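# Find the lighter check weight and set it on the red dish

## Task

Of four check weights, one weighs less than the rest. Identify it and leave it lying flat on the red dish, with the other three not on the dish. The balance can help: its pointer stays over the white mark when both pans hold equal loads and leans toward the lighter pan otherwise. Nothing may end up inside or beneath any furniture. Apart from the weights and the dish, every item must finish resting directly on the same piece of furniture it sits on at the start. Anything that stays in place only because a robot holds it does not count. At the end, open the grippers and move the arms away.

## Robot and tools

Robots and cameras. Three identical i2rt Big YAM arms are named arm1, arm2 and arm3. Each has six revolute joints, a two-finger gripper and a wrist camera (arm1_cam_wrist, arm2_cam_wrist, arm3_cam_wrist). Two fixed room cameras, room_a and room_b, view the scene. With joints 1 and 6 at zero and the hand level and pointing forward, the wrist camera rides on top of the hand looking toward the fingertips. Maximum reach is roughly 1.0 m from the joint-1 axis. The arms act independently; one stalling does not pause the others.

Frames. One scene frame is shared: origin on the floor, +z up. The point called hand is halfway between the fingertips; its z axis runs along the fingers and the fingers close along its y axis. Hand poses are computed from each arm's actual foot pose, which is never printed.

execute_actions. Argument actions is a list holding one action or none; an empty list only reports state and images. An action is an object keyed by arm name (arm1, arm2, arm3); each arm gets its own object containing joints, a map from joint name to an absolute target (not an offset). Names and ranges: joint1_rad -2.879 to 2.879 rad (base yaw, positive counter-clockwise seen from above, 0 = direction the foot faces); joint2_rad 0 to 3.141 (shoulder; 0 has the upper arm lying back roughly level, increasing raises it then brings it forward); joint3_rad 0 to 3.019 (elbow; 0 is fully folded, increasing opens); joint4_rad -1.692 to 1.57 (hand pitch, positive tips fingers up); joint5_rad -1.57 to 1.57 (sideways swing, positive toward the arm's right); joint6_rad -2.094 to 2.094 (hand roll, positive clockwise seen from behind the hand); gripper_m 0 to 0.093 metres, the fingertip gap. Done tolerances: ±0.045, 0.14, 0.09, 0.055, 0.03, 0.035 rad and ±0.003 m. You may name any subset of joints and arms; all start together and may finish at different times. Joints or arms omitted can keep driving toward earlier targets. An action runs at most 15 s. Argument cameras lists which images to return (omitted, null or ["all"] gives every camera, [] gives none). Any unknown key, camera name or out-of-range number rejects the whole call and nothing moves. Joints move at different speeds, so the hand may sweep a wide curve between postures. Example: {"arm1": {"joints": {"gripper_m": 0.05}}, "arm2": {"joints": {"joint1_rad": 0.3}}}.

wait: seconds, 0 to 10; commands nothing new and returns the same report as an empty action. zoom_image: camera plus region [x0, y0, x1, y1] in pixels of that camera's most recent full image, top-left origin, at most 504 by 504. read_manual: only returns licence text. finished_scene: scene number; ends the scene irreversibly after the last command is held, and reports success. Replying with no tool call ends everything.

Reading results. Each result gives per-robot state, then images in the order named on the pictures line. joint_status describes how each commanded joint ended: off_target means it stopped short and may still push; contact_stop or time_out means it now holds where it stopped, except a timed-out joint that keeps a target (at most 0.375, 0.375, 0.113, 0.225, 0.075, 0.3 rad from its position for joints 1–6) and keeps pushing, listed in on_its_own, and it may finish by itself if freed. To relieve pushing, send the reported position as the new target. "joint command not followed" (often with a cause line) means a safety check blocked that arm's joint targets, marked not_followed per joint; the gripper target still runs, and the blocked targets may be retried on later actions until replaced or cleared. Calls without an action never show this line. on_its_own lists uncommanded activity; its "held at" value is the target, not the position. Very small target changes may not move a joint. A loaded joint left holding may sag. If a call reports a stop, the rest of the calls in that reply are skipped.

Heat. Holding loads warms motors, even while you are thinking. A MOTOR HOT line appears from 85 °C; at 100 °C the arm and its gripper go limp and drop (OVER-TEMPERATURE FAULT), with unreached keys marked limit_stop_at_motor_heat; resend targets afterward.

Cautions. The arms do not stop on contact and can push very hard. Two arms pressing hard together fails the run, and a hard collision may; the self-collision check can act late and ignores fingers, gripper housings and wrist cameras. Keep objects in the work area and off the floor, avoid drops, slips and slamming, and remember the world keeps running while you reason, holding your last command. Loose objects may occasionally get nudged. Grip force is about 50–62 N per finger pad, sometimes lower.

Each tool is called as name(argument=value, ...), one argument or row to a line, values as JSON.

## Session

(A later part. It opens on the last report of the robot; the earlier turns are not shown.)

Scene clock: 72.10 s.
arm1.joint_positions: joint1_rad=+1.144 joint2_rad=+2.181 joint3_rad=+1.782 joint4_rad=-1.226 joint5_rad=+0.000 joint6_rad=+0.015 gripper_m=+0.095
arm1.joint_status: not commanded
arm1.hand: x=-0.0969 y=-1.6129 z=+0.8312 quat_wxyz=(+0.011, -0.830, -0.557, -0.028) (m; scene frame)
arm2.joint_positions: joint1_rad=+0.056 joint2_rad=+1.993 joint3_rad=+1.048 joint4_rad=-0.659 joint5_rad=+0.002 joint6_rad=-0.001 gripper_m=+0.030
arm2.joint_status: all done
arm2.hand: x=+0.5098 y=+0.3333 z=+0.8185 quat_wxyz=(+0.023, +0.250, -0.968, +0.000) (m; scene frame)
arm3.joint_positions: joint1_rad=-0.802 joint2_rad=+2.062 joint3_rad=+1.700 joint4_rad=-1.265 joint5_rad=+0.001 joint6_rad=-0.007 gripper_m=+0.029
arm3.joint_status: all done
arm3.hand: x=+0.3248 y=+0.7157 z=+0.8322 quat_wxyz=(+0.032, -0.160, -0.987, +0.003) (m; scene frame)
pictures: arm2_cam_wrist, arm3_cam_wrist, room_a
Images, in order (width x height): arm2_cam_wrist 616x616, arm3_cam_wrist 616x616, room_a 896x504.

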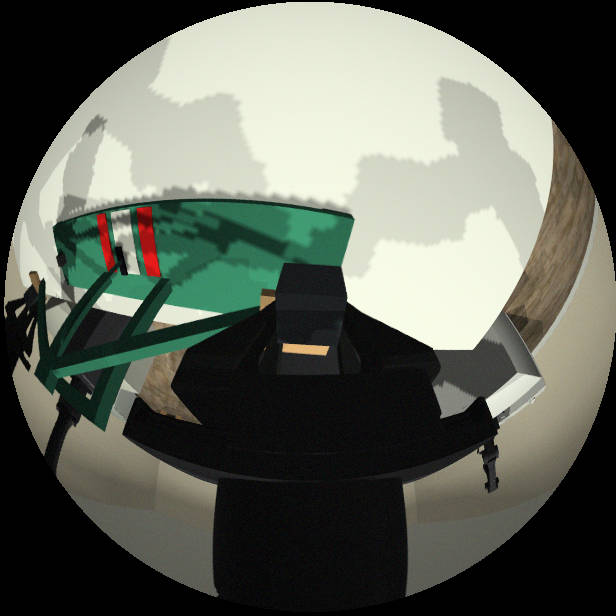

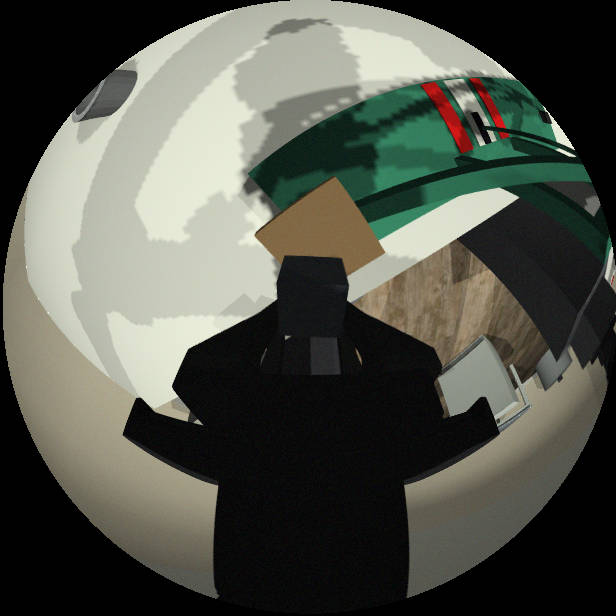

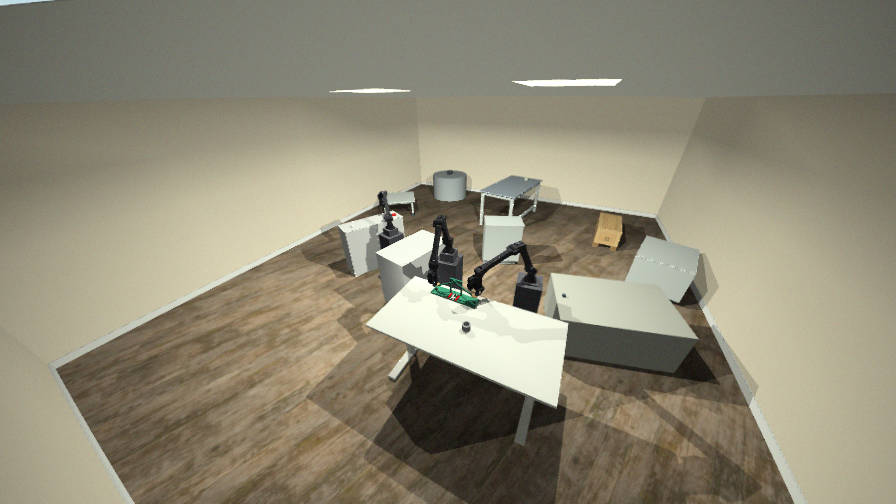

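execute_actions(
  actions=[
    {"arm2":{"joints":{"joint1_rad":0.068,"joint2_rad":1.98}},"arm3":{"joints":{"joint2_rad":2.07,"joint3_rad":1.86,"joint4_rad":-1.36}}},
  ],
  cameras=[],
)

execute_actions(
  actions=[
    {"arm2":{"joints":{"gripper_m":0.09}}},
  ],
  cameras=["arm2_cam_wrist","arm3_cam_wrist","room_a"],
)

Scene clock: 74.50 s.
arm1.joint_positions: joint1_rad=+1.144 joint2_rad=+2.181 joint3_rad=+1.782 joint4_rad=-1.226 joint5_rad=+0.000 joint6_rad=+0.015 gripper_m=+0.095
arm1.joint_status: not commanded
arm1.hand: x=-0.0969 y=-1.6129 z=+0.8312 quat_wxyz=(+0.011, -0.830, -0.557, -0.028) (m; scene frame)
arm2.joint_positions: joint1_rad=+0.056 joint2_rad=+1.993 joint3_rad=+1.048 joint4_rad=-0.659 joint5_rad=+0.002 joint6_rad=-0.001 gripper_m=+0.030
arm2.joint_status: all done
arm2.hand: x=+0.5097 y=+0.3335 z=+0.8185 quat_wxyz=(+0.023, +0.250, -0.968, +0.000) (m; scene frame)
arm3.joint_positions: joint1_rad=-0.802 joint2_rad=+2.069 joint3_rad=+1.806 joint4_rad=-1.344 joint5_rad=+0.001 joint6_rad=-0.007 gripper_m=+0.029
arm3.joint_status: all done
arm3.hand: x=+0.3430 y=+0.7101 z=+0.8662 quat_wxyz=(+0.022, -0.160, -0.987, +0.004) (m; scene frame)
pictures: none
No camera images: the call's "cameras" was empty. Leave "cameras" out to get every camera's image.

Scene clock: 75.20 s.
arm1.joint_positions: joint1_rad=+1.144 joint2_rad=+2.181 joint3_rad=+1.782 joint4_rad=-1.226 joint5_rad=+0.000 joint6_rad=+0.015 gripper_m=+0.095
arm1.joint_status: not commanded
arm1.hand: x=-0.0969 y=-1.6129 z=+0.8312 quat_wxyz=(+0.011, -0.830, -0.557, -0.028) (m; scene frame)
arm2.joint_positions: joint1_rad=+0.056 joint2_rad=+1.991 joint3_rad=+1.048 joint4_rad=-0.659 joint5_rad=+0.002 joint6_rad=-0.001 gripper_m=+0.090
arm2.joint_status: all done
arm2.hand: x=+0.5100 y=+0.3339 z=+0.8194 quat_wxyz=(+0.022, +0.250, -0.968, +0.000) (m; scene frame)
arm3.joint_positions: joint1_rad=-0.802 joint2_rad=+2.069 joint3_rad=+1.806 joint4_rad=-1.344 joint5_rad=+0.001 joint6_rad=-0.007 gripper_m=+0.029
arm3.joint_status: not commanded
arm3.hand: x=+0.3430 y=+0.7101 z=+0.8662 quat_wxyz=(+0.022, -0.160, -0.987, +0.004) (m; scene frame)
pictures: arm2_cam_wrist, arm3_cam_wrist, room_a
Images, in order (width x height): arm2_cam_wrist 616x616, arm3_cam_wrist 616x616, room_a 896x504.

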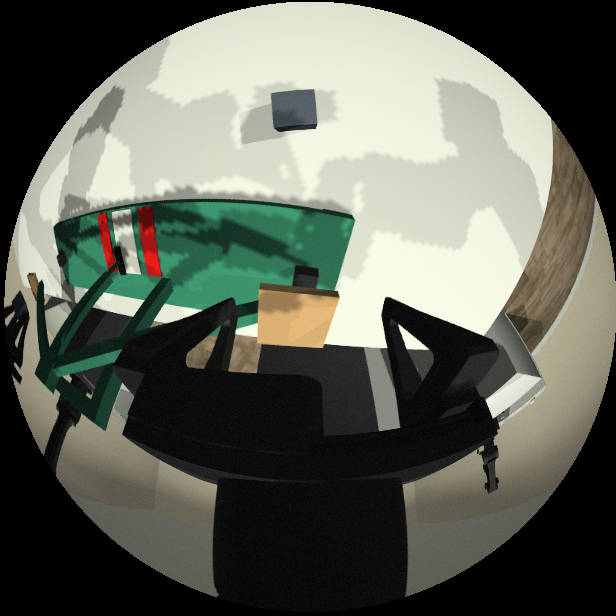

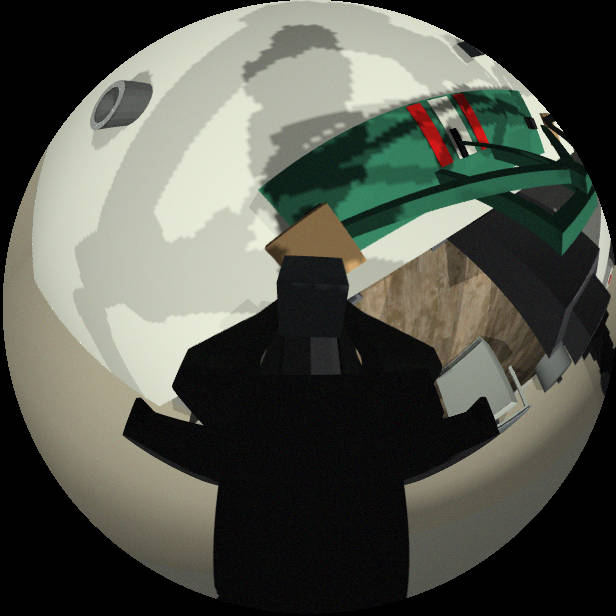

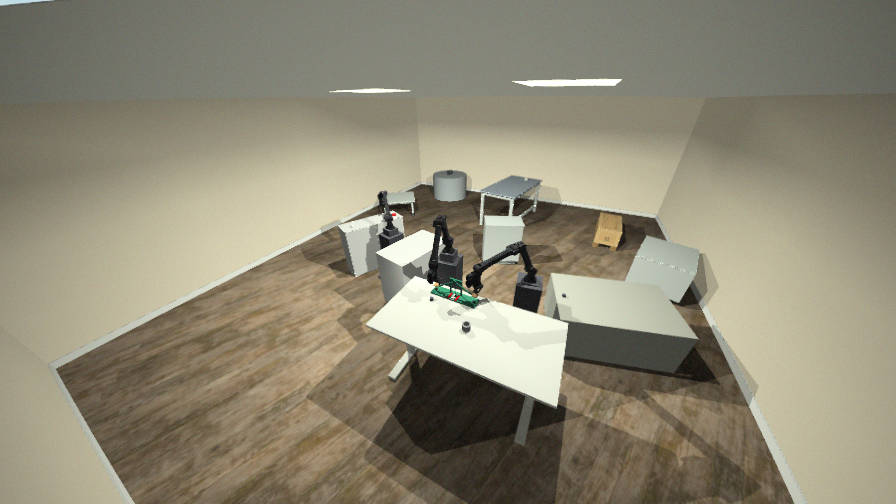

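execute_actions(
  actions=[
    {"arm2":{"joints":{"joint1_rad":0.09,"joint2_rad":2.15,"joint3_rad":1.45,"joint4_rad":-0.89}},"arm3":{"joints":{"joint2_rad":2.12,"joint3_rad":1.98,"joint4_rad":-1.43}}},
  ],
  cameras=["arm2_cam_wrist","arm3_cam_wrist"],
)

Scene clock: 79.23 s.
arm1.joint_positions: joint1_rad=+1.144 joint2_rad=+2.181 joint3_rad=+1.782 joint4_rad=-1.226 joint5_rad=+0.000 joint6_rad=+0.015 gripper_m=+0.095
arm1.joint_status: not commanded
arm1.hand: x=-0.0969 y=-1.6129 z=+0.8312 quat_wxyz=(+0.011, -0.830, -0.557, -0.028) (m; scene frame)
arm2.joint_positions: joint1_rad=+0.086 joint2_rad=+2.147 joint3_rad=+1.424 joint4_rad=-0.878 joint5_rad=+0.002 joint6_rad=-0.001 gripper_m=+0.090
arm2.joint_status: all done
arm2.hand: x=+0.5975 y=+0.4008 z=+0.8373 quat_wxyz=(+0.021, +0.264, -0.964, +0.000) (m; scene frame)
arm3.joint_positions: joint1_rad=-0.802 joint2_rad=+2.115 joint3_rad=+1.913 joint4_rad=-1.413 joint5_rad=+0.001 joint6_rad=-0.007 gripper_m=+0.029
arm3.joint_status: all done
arm3.hand: x=+0.3593 y=+0.7047 z=+0.8777 quat_wxyz=(+0.026, -0.160, -0.987, +0.004) (m; scene frame)
pictures: arm2_cam_wrist, arm3_cam_wrist
Images, in order (width x height): arm2_cam_wrist 616x616, arm3_cam_wrist 616x616.

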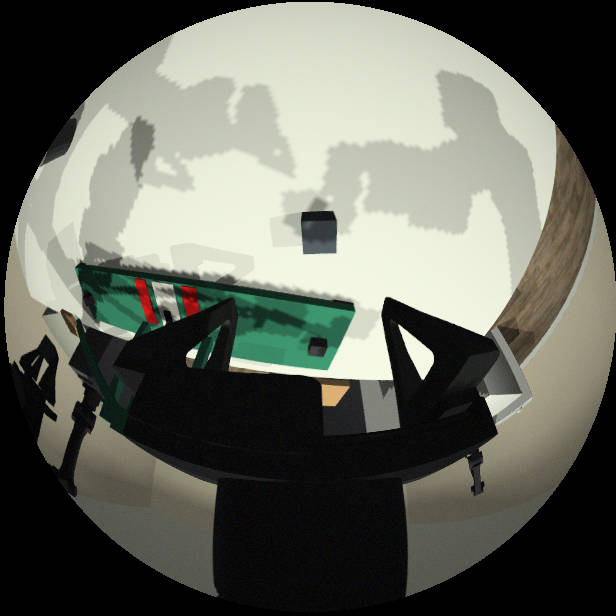

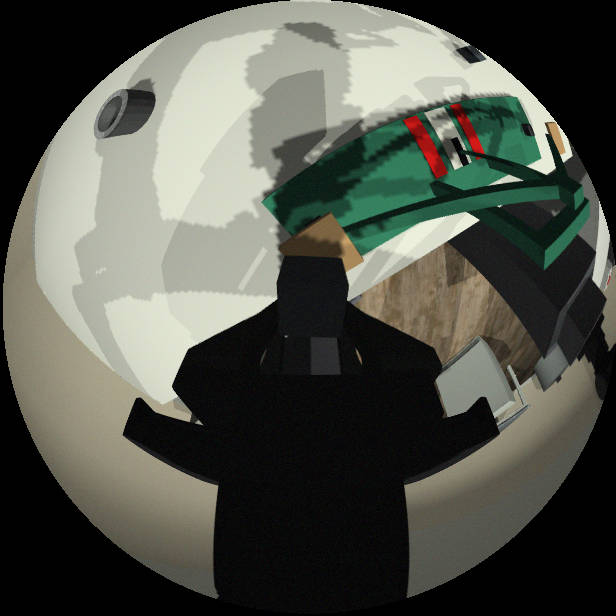

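execute_actions(
  actions=[
    {"arm2":{"joints":{"joint1_rad":0.075,"joint2_rad":2.3,"joint3_rad":1.55,"joint4_rad":-0.83}},"arm3":{"joints":{"joint2_rad":2.2,"joint3_rad":1.98,"joint4_rad":-1.35}}},
  ],
  cameras=["arm2_cam_wrist","arm3_cam_wrist"],
)

Scene clock: 82.30 s.
arm1.joint_positions: joint1_rad=+1.144 joint2_rad=+2.181 joint3_rad=+1.782 joint4_rad=-1.226 joint5_rad=+0.000 joint6_rad=+0.015 gripper_m=+0.095
arm1.joint_status: not commanded
arm1.hand: x=-0.0969 y=-1.6129 z=+0.8312 quat_wxyz=(+0.011, -0.830, -0.557, -0.028) (m; scene frame)
arm2.joint_positions: joint1_rad=+0.086 joint2_rad=+2.293 joint3_rad=+1.523 joint4_rad=-0.836 joint5_rad=+0.002 joint6_rad=-0.001 gripper_m=+0.090
arm2.joint_status: all done
arm2.hand: x=+0.6180 y=+0.4138 z=+0.7827 quat_wxyz=(+0.023, +0.265, -0.964, +0.001) (m; scene frame)
arm3.joint_positions: joint1_rad=-0.802 joint2_rad=+2.207 joint3_rad=+1.922 joint4_rad=-1.366 joint5_rad=+0.001 joint6_rad=-0.007 gripper_m=+0.029
arm3.joint_status: all done
arm3.hand: x=+0.3672 y=+0.7012 z=+0.8224 quat_wxyz=(+0.044, -0.160, -0.986, +0.001) (m; scene frame)
pictures: arm2_cam_wrist, arm3_cam_wrist
Images, in order (width x height): arm2_cam_wrist 616x616, arm3_cam_wrist 616x616.

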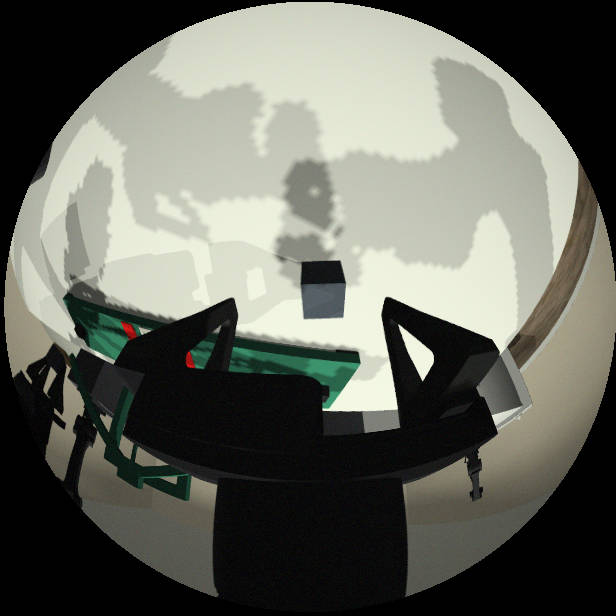

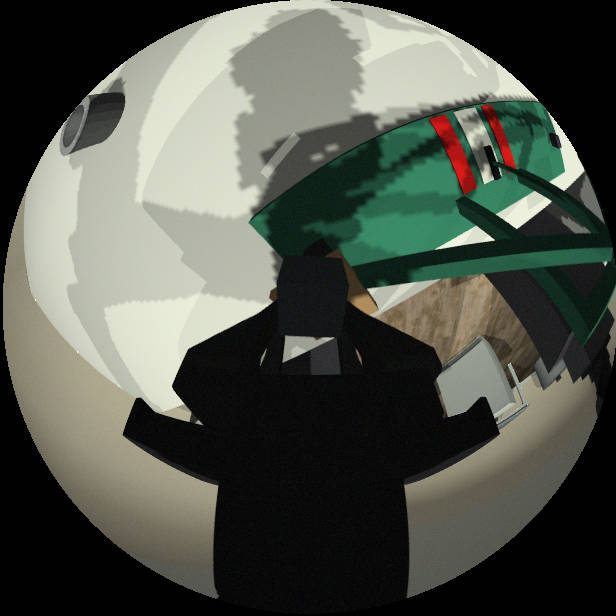

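execute_actions(
  actions=[
    {"arm2":{"joints":{"joint1_rad":0.04,"joint2_rad":2.39,"joint3_rad":1.53,"joint4_rad":-0.73}},"arm3":{"joints":{"joint2_rad":2.26,"joint4_rad":-1.33}}},
  ],
  cameras=["arm2_cam_wrist","arm3_cam_wrist","room_a"],
)

zoom_image(
  camera="room_a",
  region=[400, 240, 540, 320],
)

Scene clock: 84.87 s.
arm1.joint_positions: joint1_rad=+1.144 joint2_rad=+2.181 joint3_rad=+1.782 joint4_rad=-1.226 joint5_rad=+0.000 joint6_rad=+0.015 gripper_m=+0.095
arm1.joint_status: not commanded
arm1.hand: x=-0.0969 y=-1.6129 z=+0.8312 quat_wxyz=(+0.011, -0.830, -0.557, -0.028) (m; scene frame)
arm2.joint_positions: joint1_rad=+0.038 joint2_rad=+2.369 joint3_rad=+1.524 joint4_rad=-0.740 joint5_rad=+0.000 joint6_rad=+0.000 gripper_m=+0.090
arm2.joint_status: all done
arm2.hand: x=+0.6327 y=+0.3906 z=+0.7391 quat_wxyz=(+0.013, +0.241, -0.971, -0.003) (m; scene frame)
arm3.joint_positions: joint1_rad=-0.802 joint2_rad=+2.253 joint3_rad=+1.922 joint4_rad=-1.345 joint5_rad=+0.001 joint6_rad=-0.007 gripper_m=+0.029
arm3.joint_status: all done
arm3.hand: x=+0.3672 y=+0.7007 z=+0.7933 quat_wxyz=(+0.056, -0.160, -0.986, -0.001) (m; scene frame)
pictures: arm2_cam_wrist, arm3_cam_wrist, room_a
Images, in order (width x height): arm2_cam_wrist 616x616, arm3_cam_wrist 616x616, room_a 896x504.

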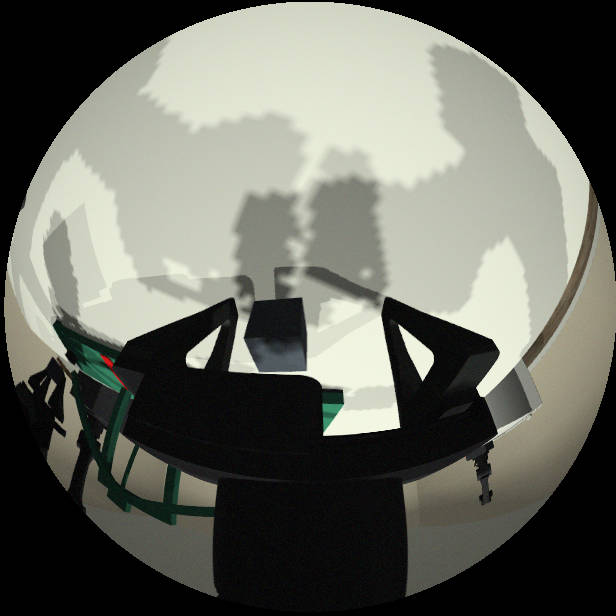

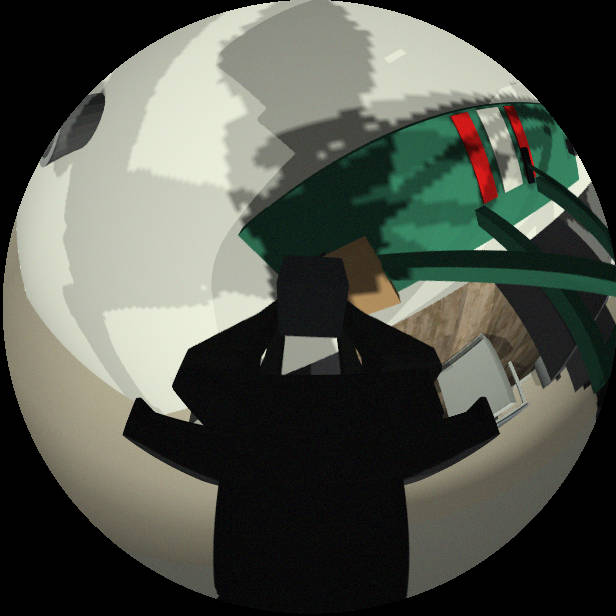

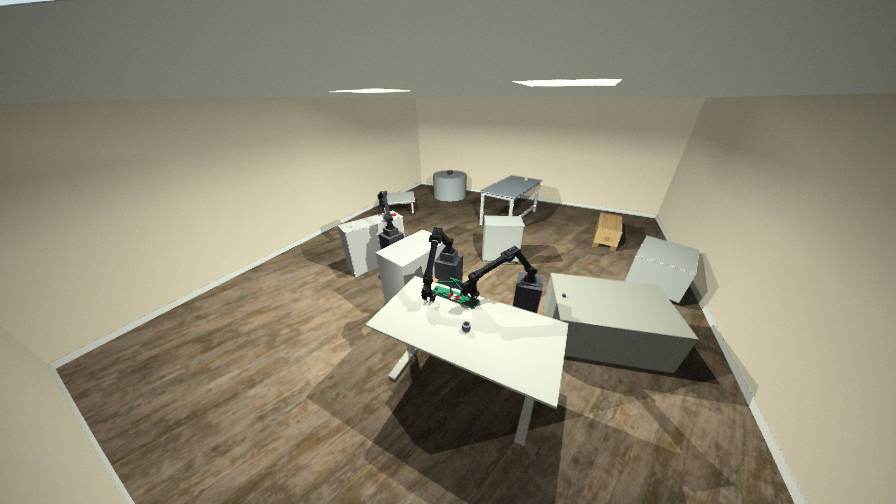

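Region (400, 240, 540, 320) of room_a's 896x504 image, scaled by 3.600, with more detail than that image has; it fills the top 288 rows of this view, and the rest is white.

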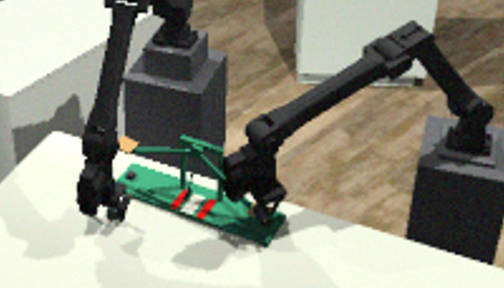

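execute_actions(
  actions=[
    {"arm2":{"joints":{"joint1_rad":0.085,"joint2_rad":2.37,"joint3_rad":1.47,"joint4_rad":-0.69}},"arm3":{"joints":{"joint1_rad":-0.85}}},
  ],
  cameras=["arm2_cam_wrist","arm3_cam_wrist"],
)

Scene clock: 87.00 s.
arm1.joint_positions: joint1_rad=+1.144 joint2_rad=+2.181 joint3_rad=+1.782 joint4_rad=-1.226 joint5_rad=+0.000 joint6_rad=+0.015 gripper_m=+0.095
arm1.joint_status: not commanded
arm1.hand: x=-0.0969 y=-1.6129 z=+0.8312 quat_wxyz=(+0.011, -0.830, -0.557, -0.028) (m; scene frame)
arm2.joint_positions: joint1_rad=+0.070 joint2_rad=+2.357 joint3_rad=+1.493 joint4_rad=-0.701 joint5_rad=+0.001 joint6_rad=+0.000 gripper_m=+0.090
arm2.joint_status: all done
arm2.hand: x=+0.6202 y=+0.4058 z=+0.7381 quat_wxyz=(+0.004, +0.256, -0.967, -0.006) (m; scene frame)
arm3.joint_positions: joint1_rad=-0.852 joint2_rad=+2.253 joint3_rad=+1.922 joint4_rad=-1.345 joint5_rad=-0.002 joint6_rad=-0.007 gripper_m=+0.029
arm3.joint_status: all done
arm3.hand: x=+0.3560 y=+0.6702 z=+0.7938 quat_wxyz=(+0.055, -0.185, -0.981, -0.004) (m; scene frame)
pictures: arm2_cam_wrist, arm3_cam_wrist
Images, in order (width x height): arm2_cam_wrist 616x616, arm3_cam_wrist 616x616.

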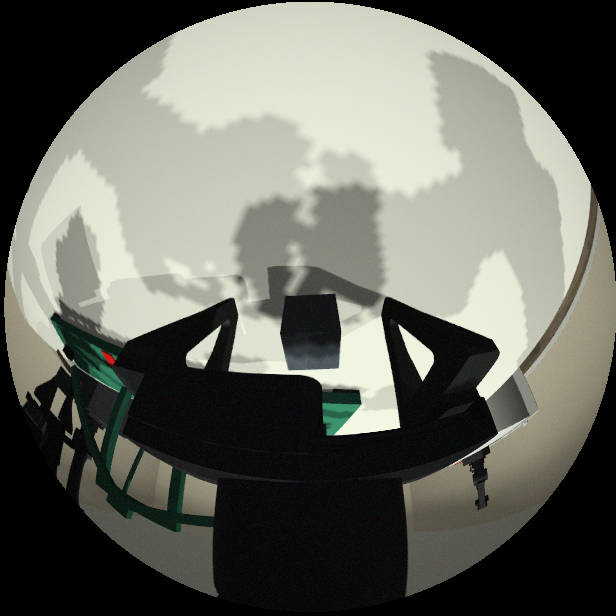

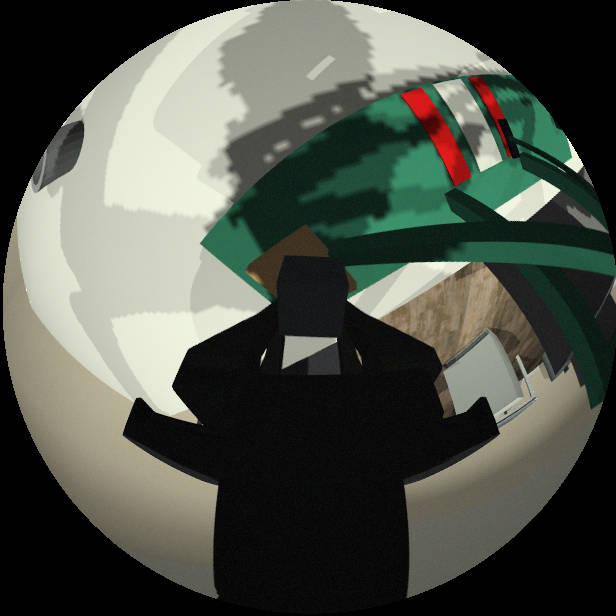

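execute_actions(
  actions=[
    {"arm2":{"joints":{"joint2_rad":2.35,"joint3_rad":1.39,"joint4_rad":-0.62}},"arm3":{"joints":{"joint2_rad":2.285,"joint4_rad":-1.36}}},
  ],
  cameras=["arm2_cam_wrist","arm3_cam_wrist"],
)

execute_actions(
  actions=[
    {"arm2":{"joints":{"gripper_m":0}},"arm3":{"joints":{"gripper_m":0.06}}},
  ],
  cameras=["arm2_cam_wrist","arm3_cam_wrist"],
)

Scene clock: 90.17 s.
arm1.joint_positions: joint1_rad=+1.144 joint2_rad=+2.181 joint3_rad=+1.782 joint4_rad=-1.226 joint5_rad=+0.000 joint6_rad=+0.015 gripper_m=+0.095
arm1.joint_status: not commanded
arm1.hand: x=-0.0969 y=-1.6129 z=+0.8312 quat_wxyz=(+0.011, -0.830, -0.557, -0.028) (m; scene frame)
arm2.joint_positions: joint1_rad=+0.072 joint2_rad=+2.327 joint3_rad=+1.421 joint4_rad=-0.624 joint5_rad=+0.001 joint6_rad=+0.000 gripper_m=+0.090
arm2.joint_status: all done
arm2.hand: x=+0.6102 y=+0.4014 z=+0.7373 quat_wxyz=(-0.013, +0.257, -0.966, -0.010) (m; scene frame)
arm3.joint_positions: joint1_rad=-0.852 joint2_rad=+2.268 joint3_rad=+1.922 joint4_rad=-1.345 joint5_rad=-0.002 joint6_rad=-0.007 gripper_m=+0.029
arm3.joint_status: all done
arm3.hand: x=+0.3541 y=+0.6708 z=+0.7842 quat_wxyz=(+0.063, -0.185, -0.981, -0.005) (m; scene frame)
pictures: arm2_cam_wrist, arm3_cam_wrist
Images, in order (width x height): arm2_cam_wrist 616x616, arm3_cam_wrist 616x616.

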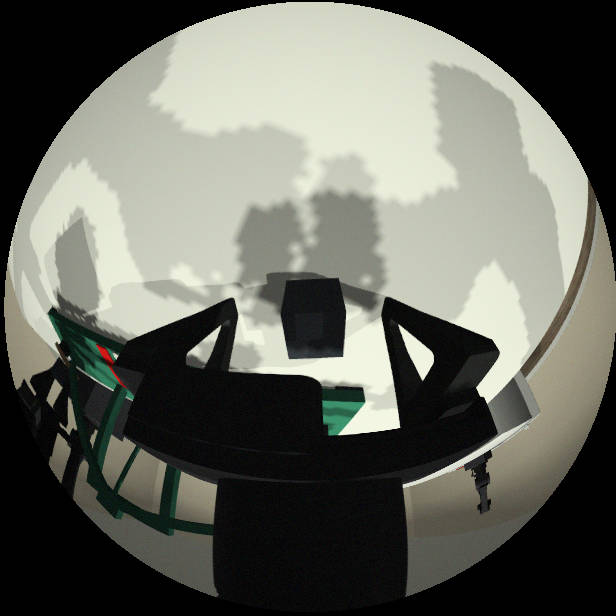

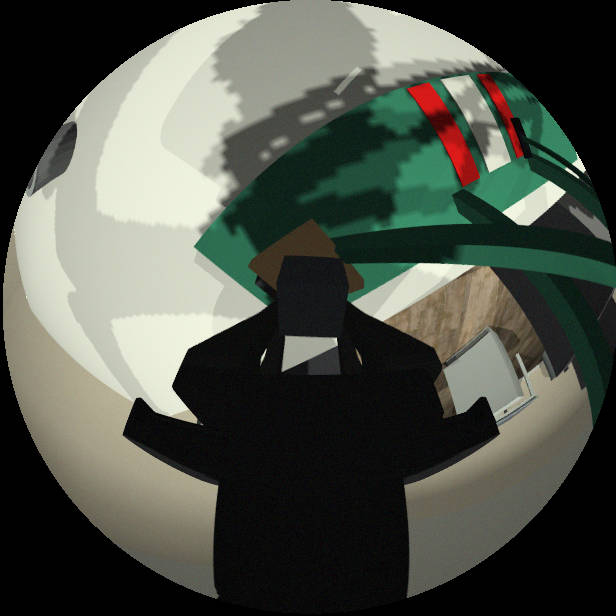

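Scene clock: 90.87 s.
arm1.joint_positions: joint1_rad=+1.144 joint2_rad=+2.181 joint3_rad=+1.782 joint4_rad=-1.226 joint5_rad=+0.000 joint6_rad=+0.015 gripper_m=+0.095
arm1.joint_status: not commanded
arm1.hand: x=-0.0969 y=-1.6129 z=+0.8312 quat_wxyz=(+0.011, -0.830, -0.557, -0.028) (m; scene frame)
arm2.joint_positions: joint1_rad=+0.075 joint2_rad=+2.325 joint3_rad=+1.416 joint4_rad=-0.624 joint5_rad=+0.000 joint6_rad=+0.000 gripper_m=+0.028
arm2.joint_status: gripper_m off_target (ended at +0.028, target +0.000)
arm2.hand: x=+0.6077 y=+0.4018 z=+0.7374 quat_wxyz=(-0.011, +0.259, -0.966, -0.010) (m; scene frame)
arm3.joint_positions: joint1_rad=-0.852 joint2_rad=+2.268 joint3_rad=+1.922 joint4_rad=-1.345 joint5_rad=-0.002 joint6_rad=-0.007 gripper_m=+0.060
arm3.joint_status: all done
arm3.hand: x=+0.3541 y=+0.6708 z=+0.7842 quat_wxyz=(+0.063, -0.185, -0.981, -0.005) (m; scene frame)
pictures: arm2_cam_wrist, arm3_cam_wrist
Images, in order (width x height): arm2_cam_wrist 616x616, arm3_cam_wrist 616x616.

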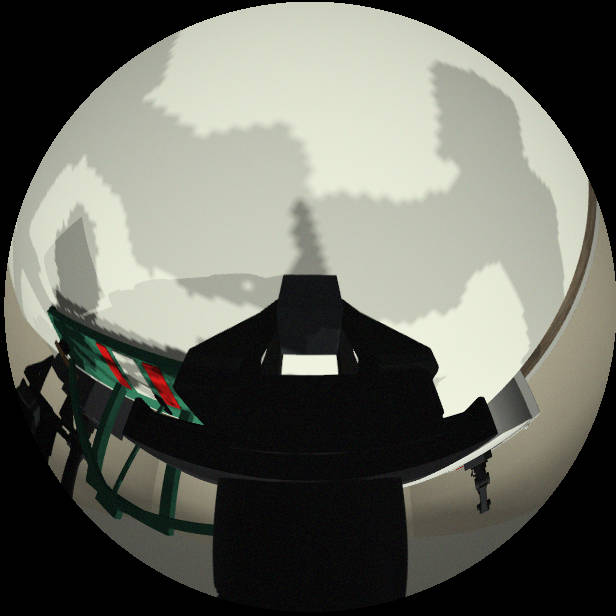

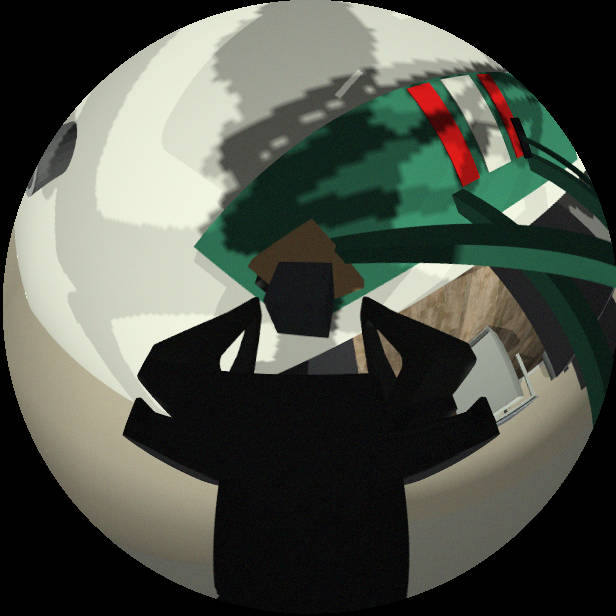

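execute_actions(
  actions=[
    {"arm2":{"joints":{"joint2_rad":1.95,"joint3_rad":1.2,"joint4_rad":-0.82}},"arm3":{"joints":{"joint2_rad":1.95,"joint3_rad":1.8,"joint4_rad":-1.4,"gripper_m":0.07}}},
  ],
  cameras=[],
)

execute_actions(
  actions=[
    {"arm2":{"joints":{"joint1_rad":0.06,"joint2_rad":1.82,"joint3_rad":0.95,"joint4_rad":-0.70}},"arm3":{"joints":{"joint1_rad":1.93,"joint2_rad":2.19,"joint3_rad":1.26,"joint4_rad":-0.63}}},
  ],
  cameras=["arm2_cam_wrist","arm3_cam_wrist","room_a"],
)

zoom_image(
  camera="room_a",
  region=[400, 240, 540, 320],
)

Scene clock: 94.37 s.
arm1.joint_positions: joint1_rad=+1.144 joint2_rad=+2.181 joint3_rad=+1.782 joint4_rad=-1.226 joint5_rad=+0.000 joint6_rad=+0.015 gripper_m=+0.095
arm1.joint_status: not commanded
arm1.hand: x=-0.0969 y=-1.6129 z=+0.8312 quat_wxyz=(+0.011, -0.830, -0.557, -0.028) (m; scene frame)
arm2.joint_positions: joint1_rad=+0.077 joint2_rad=+1.938 joint3_rad=+1.194 joint4_rad=-0.812 joint5_rad=+0.003 joint6_rad=+0.005 gripper_m=+0.028
arm2.joint_status: all done
arm2.hand: x=+0.5503 y=+0.3670 z=+0.8803 quat_wxyz=(+0.000, +0.257, -0.966, -0.006) (m; scene frame)
arm3.joint_positions: joint1_rad=-0.852 joint2_rad=+1.939 joint3_rad=+1.798 joint4_rad=-1.387 joint5_rad=-0.002 joint6_rad=-0.007 gripper_m=+0.070
arm3.joint_status: all done
arm3.hand: x=+0.3216 y=+0.6864 z=+0.9411 quat_wxyz=(-0.017, -0.184, -0.983, +0.010) (m; scene frame)
pictures: none
No camera images: the call's "cameras" was empty. Leave "cameras" out to get every camera's image.

Scene clock: 97.03 s.
arm1.joint_positions: joint1_rad=+1.144 joint2_rad=+2.181 joint3_rad=+1.782 joint4_rad=-1.226 joint5_rad=+0.000 joint6_rad=+0.015 gripper_m=+0.095
arm1.joint_status: not commanded
arm1.hand: x=-0.0969 y=-1.6129 z=+0.8312 quat_wxyz=(+0.011, -0.830, -0.557, -0.028) (m; scene frame)
arm2.joint_positions: joint1_rad=+0.069 joint2_rad=+1.824 joint3_rad=+0.952 joint4_rad=-0.713 joint5_rad=+0.002 joint6_rad=+0.005 gripper_m=+0.028
arm2.joint_status: all done
arm2.hand: x=+0.4815 y=+0.3237 z=+0.8680 quat_wxyz=(+0.013, +0.253, -0.967, -0.002) (m; scene frame)
arm3.joint_positions: joint1_rad=+1.936 joint2_rad=+2.209 joint3_rad=+1.264 joint4_rad=-0.619 joint5_rad=-0.002 joint6_rad=+0.007 gripper_m=+0.070
arm3.joint_status: all done
arm3.hand: x=-0.6411 y=+1.2604 z=+0.6224 quat_wxyz=(+0.007, +0.933, -0.361, -0.006) (m; scene frame)
pictures: arm2_cam_wrist, arm3_cam_wrist, room_a
Images, in order (width x height): arm2_cam_wrist 616x616, arm3_cam_wrist 616x616, room_a 896x504.

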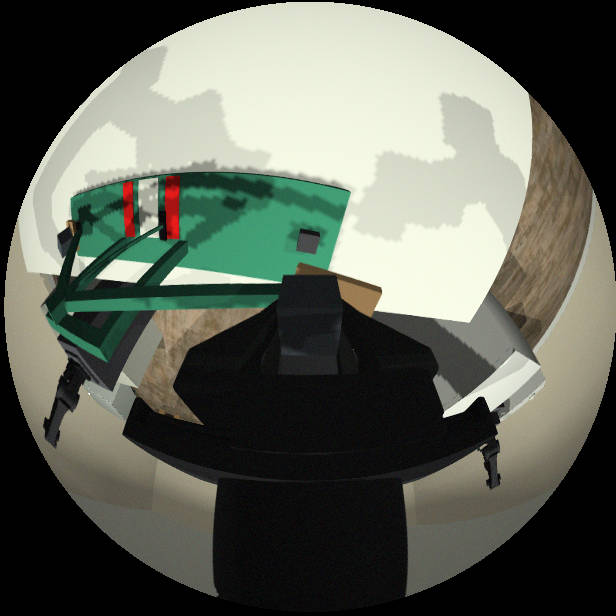

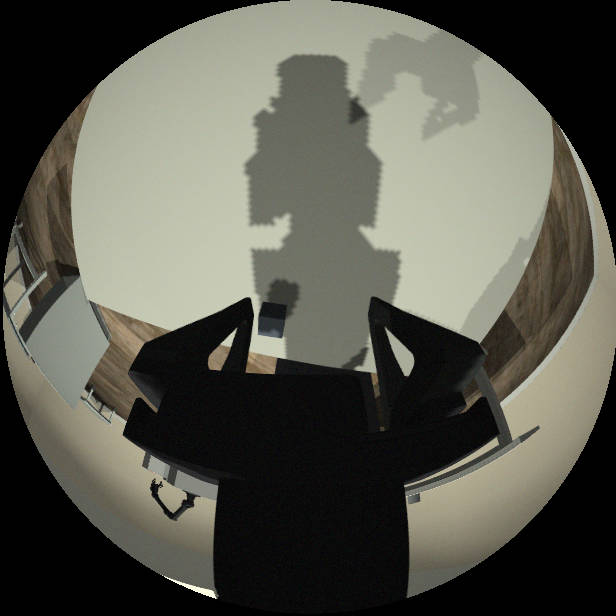

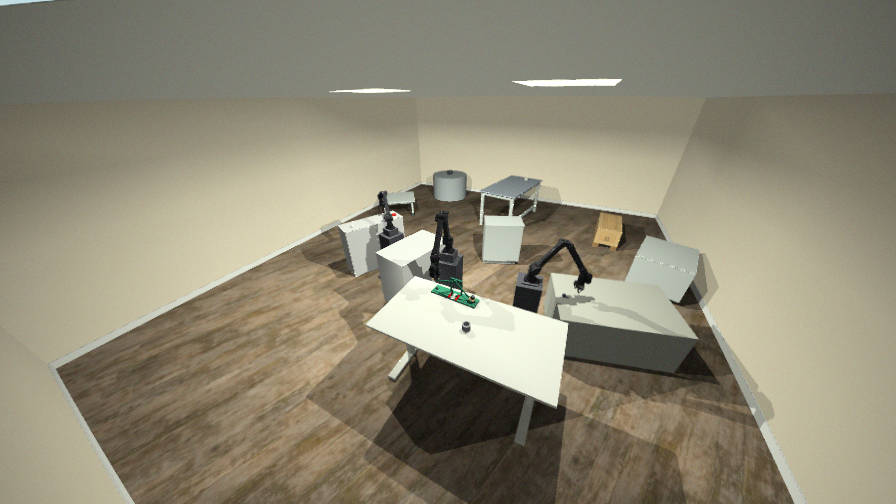

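Region (400, 240, 540, 320) of room_a's 896x504 image, scaled by 3.600, with more detail than that image has; it fills the top 288 rows of this view, and the rest is white.

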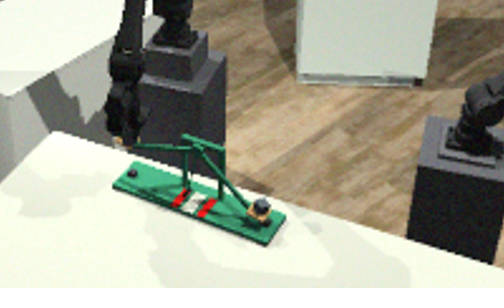

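execute_actions(
  actions=[
    {"arm2":{"joints":{"joint1_rad":-0.02,"joint2_rad":1.88,"joint3_rad":0.96,"joint4_rad":-0.65}},"arm3":{"joints":{"joint1_rad":2.02,"joint2_rad":2.06,"joint3_rad":1.05,"joint4_rad":-0.56}}},
  ],
  cameras=["arm2_cam_wrist","arm3_cam_wrist","room_a"],
)

zoom_image(
  camera="room_a",
  region=[400, 240, 540, 320],
)

Scene clock: 100.60 s.
arm1.joint_positions: joint1_rad=+1.144 joint2_rad=+2.181 joint3_rad=+1.782 joint4_rad=-1.226 joint5_rad=+0.000 joint6_rad=+0.015 gripper_m=+0.095
arm1.joint_status: not commanded
arm1.hand: x=-0.0969 y=-1.6129 z=+0.8312 quat_wxyz=(+0.011, -0.830, -0.557, -0.028) (m; scene frame)
arm2.joint_positions: joint1_rad=-0.026 joint2_rad=+1.873 joint3_rad=+0.952 joint4_rad=-0.663 joint5_rad=-0.001 joint6_rad=+0.005 gripper_m=+0.028
arm2.joint_status: all done
arm2.hand: x=+0.5012 y=+0.2893 z=+0.8472 quat_wxyz=(+0.014, +0.207, -0.978, -0.004) (m; scene frame)
arm3.joint_positions: joint1_rad=+2.028 joint2_rad=+2.061 joint3_rad=+1.057 joint4_rad=-0.578 joint5_rad=-0.001 joint6_rad=+0.007 gripper_m=+0.070
arm3.joint_status: all done
arm3.hand: x=-0.6189 y=+1.1843 z=+0.6488 quat_wxyz=(+0.010, +0.948, -0.317, +0.003) (m; scene frame)
pictures: arm2_cam_wrist, arm3_cam_wrist, room_a
Images, in order (width x height): arm2_cam_wrist 616x616, arm3_cam_wrist 616x616, room_a 896x504.

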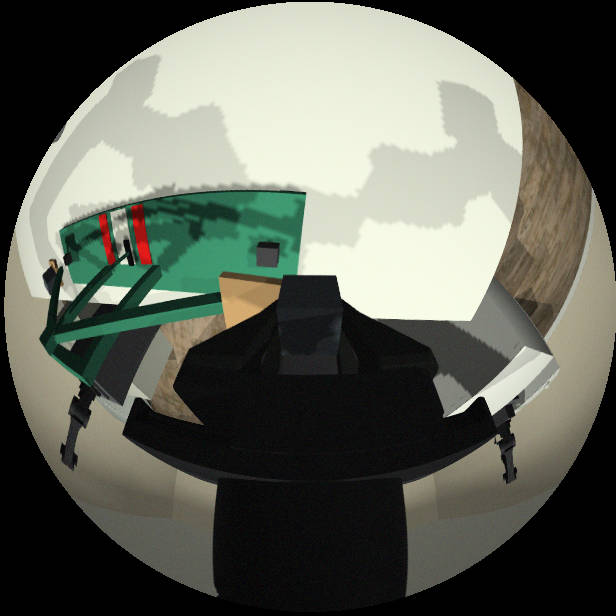

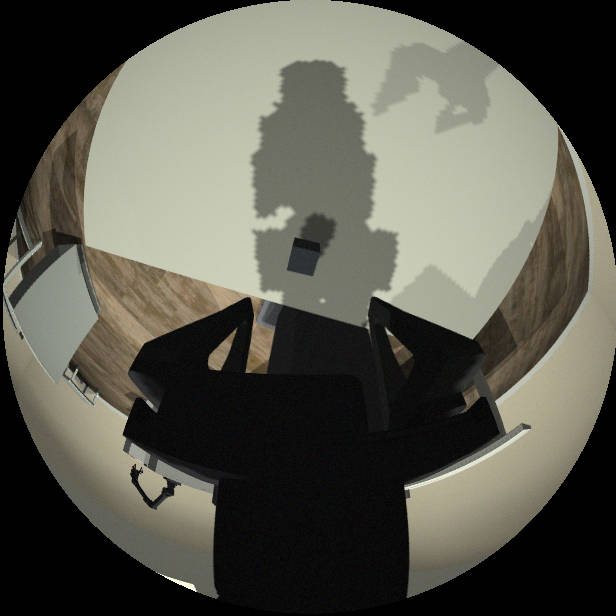

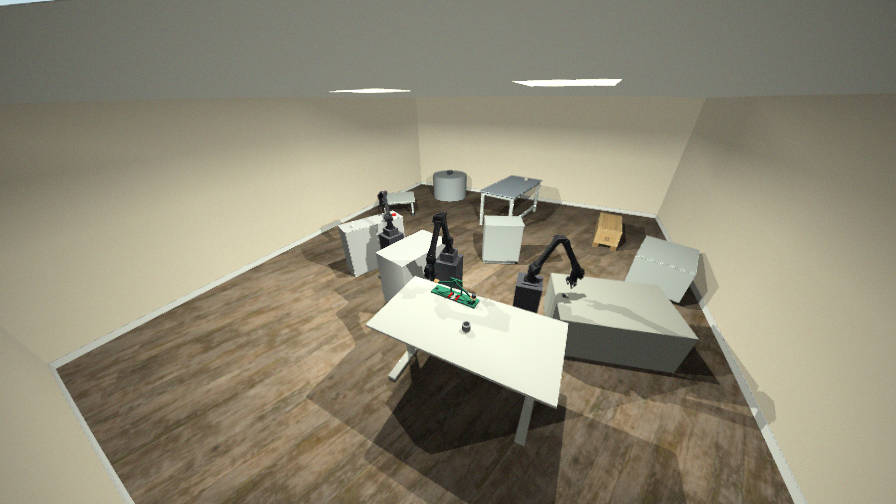

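Region (400, 240, 540, 320) of room_a's 896x504 image, scaled by 3.600, with more detail than that image has; it fills the top 288 rows of this view, and the rest is white.

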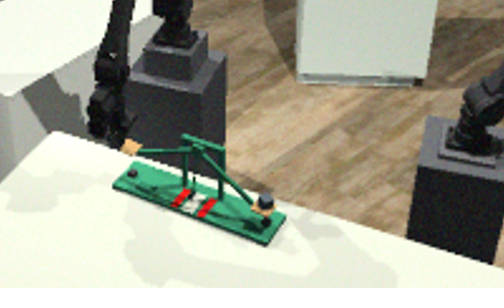

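execute_actions(
  actions=[
    {"arm2":{"joints":{"joint1_rad":0.035,"joint2_rad":1.85}},"arm3":{"joints":{"joint1_rad":2.0,"joint2_rad":2.25,"joint3_rad":1.08,"joint4_rad":-0.40}}},
  ],
  cameras=["arm2_cam_wrist","arm3_cam_wrist"],
)

Scene clock: 103.27 s.
arm1.joint_positions: joint1_rad=+1.144 joint2_rad=+2.181 joint3_rad=+1.782 joint4_rad=-1.226 joint5_rad=+0.000 joint6_rad=+0.015 gripper_m=+0.095
arm1.joint_status: not commanded
arm1.hand: x=-0.0969 y=-1.6129 z=+0.8312 quat_wxyz=(+0.011, -0.830, -0.557, -0.028) (m; scene frame)
arm2.joint_positions: joint1_rad=+0.036 joint2_rad=+1.867 joint3_rad=+0.952 joint4_rad=-0.663 joint5_rad=+0.000 joint6_rad=+0.005 gripper_m=+0.028
arm2.joint_status: all done
arm2.hand: x=+0.4910 y=+0.3134 z=+0.8500 quat_wxyz=(+0.011, +0.237, -0.971, -0.004) (m; scene frame)
arm3.joint_positions: joint1_rad=+2.004 joint2_rad=+2.266 joint3_rad=+1.061 joint4_rad=-0.417 joint5_rad=-0.001 joint6_rad=+0.007 gripper_m=+0.070
arm3.joint_status: all done
arm3.hand: x=-0.5959 y=+1.1785 z=+0.5596 quat_wxyz=(+0.016, +0.944, -0.329, +0.022) (m; scene frame)
pictures: arm2_cam_wrist, arm3_cam_wrist
Images, in order (width x height): arm2_cam_wrist 616x616, arm3_cam_wrist 616x616.

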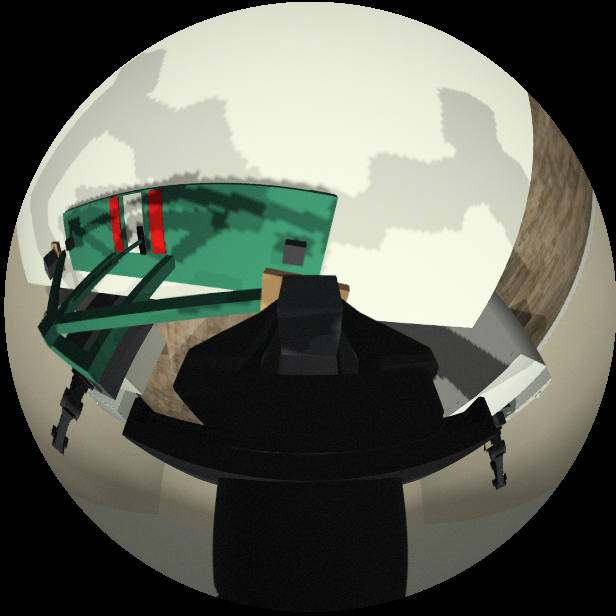

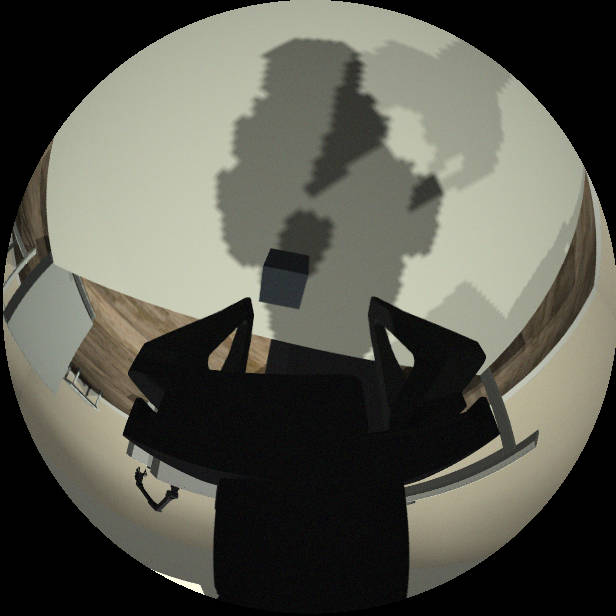

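Release arm2; adjust arm3.

execute_actions(
  actions=[
    {"arm2":{"joints":{"gripper_m":0.06}},"arm3":{"joints":{"joint1_rad":2.045,"joint2_rad":2.36,"joint3_rad":1.12,"joint4_rad":-0.35,"gripper_m":0.08}}},
  ],
  cameras=["arm3_cam_wrist"],
)

execute_actions(
  actions=[
    {"arm2":{"joints":{"joint2_rad":1.7,"joint3_rad":1.0,"joint4_rad":-0.85}}},
  ],
  cameras=["arm2_cam_wrist","room_a"],
)

zoom_image(
  camera="room_a",
  region=[400, 240, 540, 320],
)

Scene clock: 105.73 s.
arm1.joint_positions: joint1_rad=+1.144 joint2_rad=+2.181 joint3_rad=+1.782 joint4_rad=-1.226 joint5_rad=+0.000 joint6_rad=+0.015 gripper_m=+0.095
arm1.joint_status: not commanded
arm1.hand: x=-0.0969 y=-1.6129 z=+0.8312 quat_wxyz=(+0.011, -0.830, -0.557, -0.028) (m; scene frame)
arm2.joint_positions: joint1_rad=+0.036 joint2_rad=+1.860 joint3_rad=+0.952 joint4_rad=-0.663 joint5_rad=-0.001 joint6_rad=+0.005 gripper_m=+0.060
arm2.joint_status: all done
arm2.hand: x=+0.4923 y=+0.3141 z=+0.8530 quat_wxyz=(+0.007, +0.237, -0.971, -0.005) (m; scene frame)
arm3.joint_positions: joint1_rad=+2.045 joint2_rad=+2.355 joint3_rad=+1.108 joint4_rad=-0.363 joint5_rad=-0.001 joint6_rad=+0.007 gripper_m=+0.080
arm3.joint_status: all done
arm3.hand: x=-0.6143 y=+1.1692 z=+0.5275 quat_wxyz=(+0.014, +0.951, -0.310, +0.015) (m; scene frame)
pictures: arm3_cam_wrist
Images, in order (width x height): arm3_cam_wrist 616x616.

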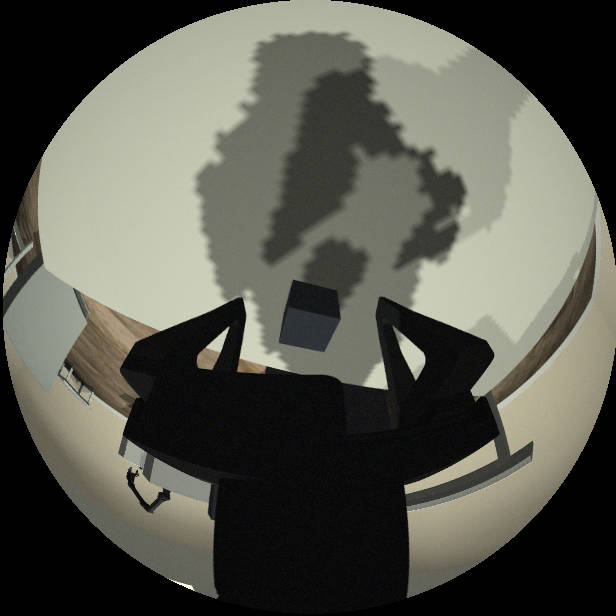

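Scene clock: 106.67 s.
arm1.joint_positions: joint1_rad=+1.144 joint2_rad=+2.181 joint3_rad=+1.782 joint4_rad=-1.226 joint5_rad=+0.000 joint6_rad=+0.015 gripper_m=+0.095
arm1.joint_status: not commanded
arm1.hand: x=-0.0969 y=-1.6129 z=+0.8312 quat_wxyz=(+0.011, -0.830, -0.557, -0.028) (m; scene frame)
arm2.joint_positions: joint1_rad=+0.036 joint2_rad=+1.685 joint3_rad=+0.967 joint4_rad=-0.837 joint5_rad=-0.001 joint6_rad=+0.005 gripper_m=+0.060
arm2.joint_status: all done
arm2.hand: x=+0.4887 y=+0.3111 z=+0.9281 quat_wxyz=(-0.001, +0.237, -0.971, -0.007) (m; scene frame)
arm3.joint_positions: joint1_rad=+2.045 joint2_rad=+2.355 joint3_rad=+1.108 joint4_rad=-0.363 joint5_rad=-0.001 joint6_rad=+0.007 gripper_m=+0.080
arm3.joint_status: not commanded
arm3.hand: x=-0.6143 y=+1.1692 z=+0.5275 quat_wxyz=(+0.014, +0.951, -0.310, +0.015) (m; scene frame)
pictures: arm2_cam_wrist, room_a
Images, in order (width x height): arm2_cam_wrist 616x616, room_a 896x504.

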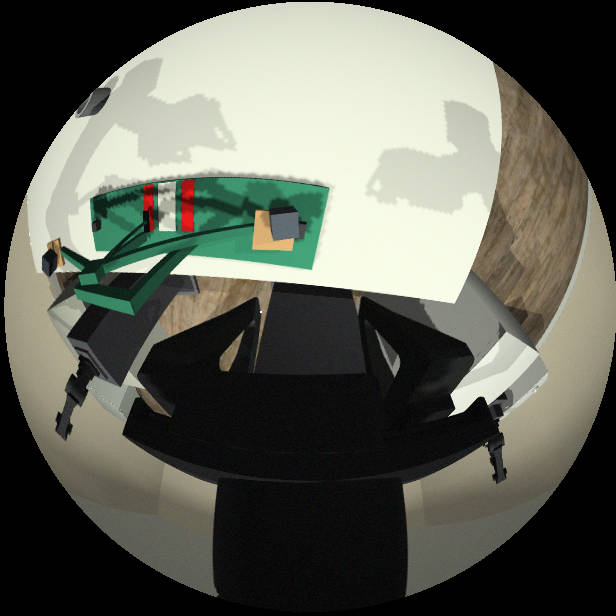

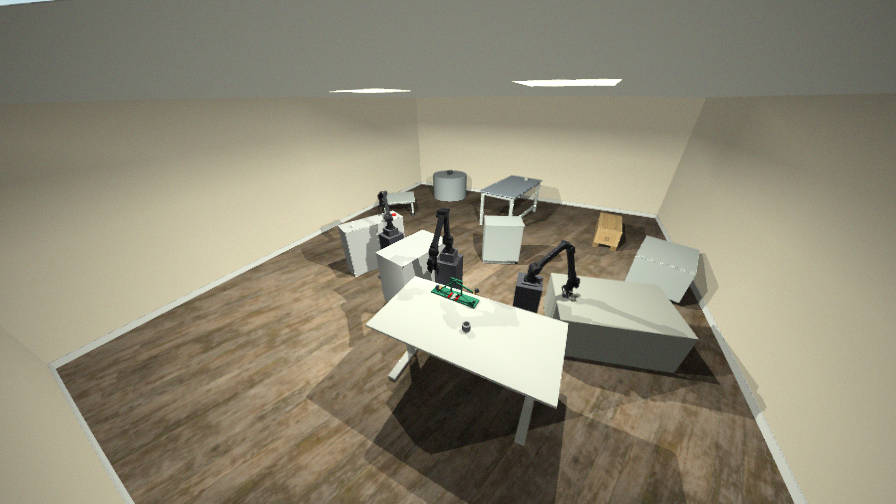

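Region (400, 240, 540, 320) of room_a's 896x504 image, scaled by 3.600, with more detail than that image has; it fills the top 288 rows of this view, and the rest is white.

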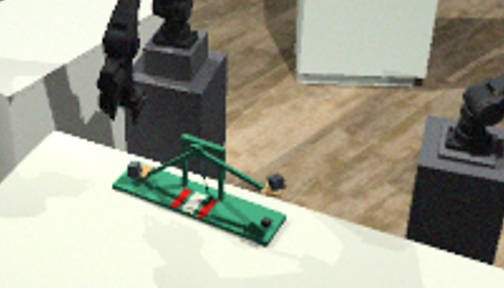

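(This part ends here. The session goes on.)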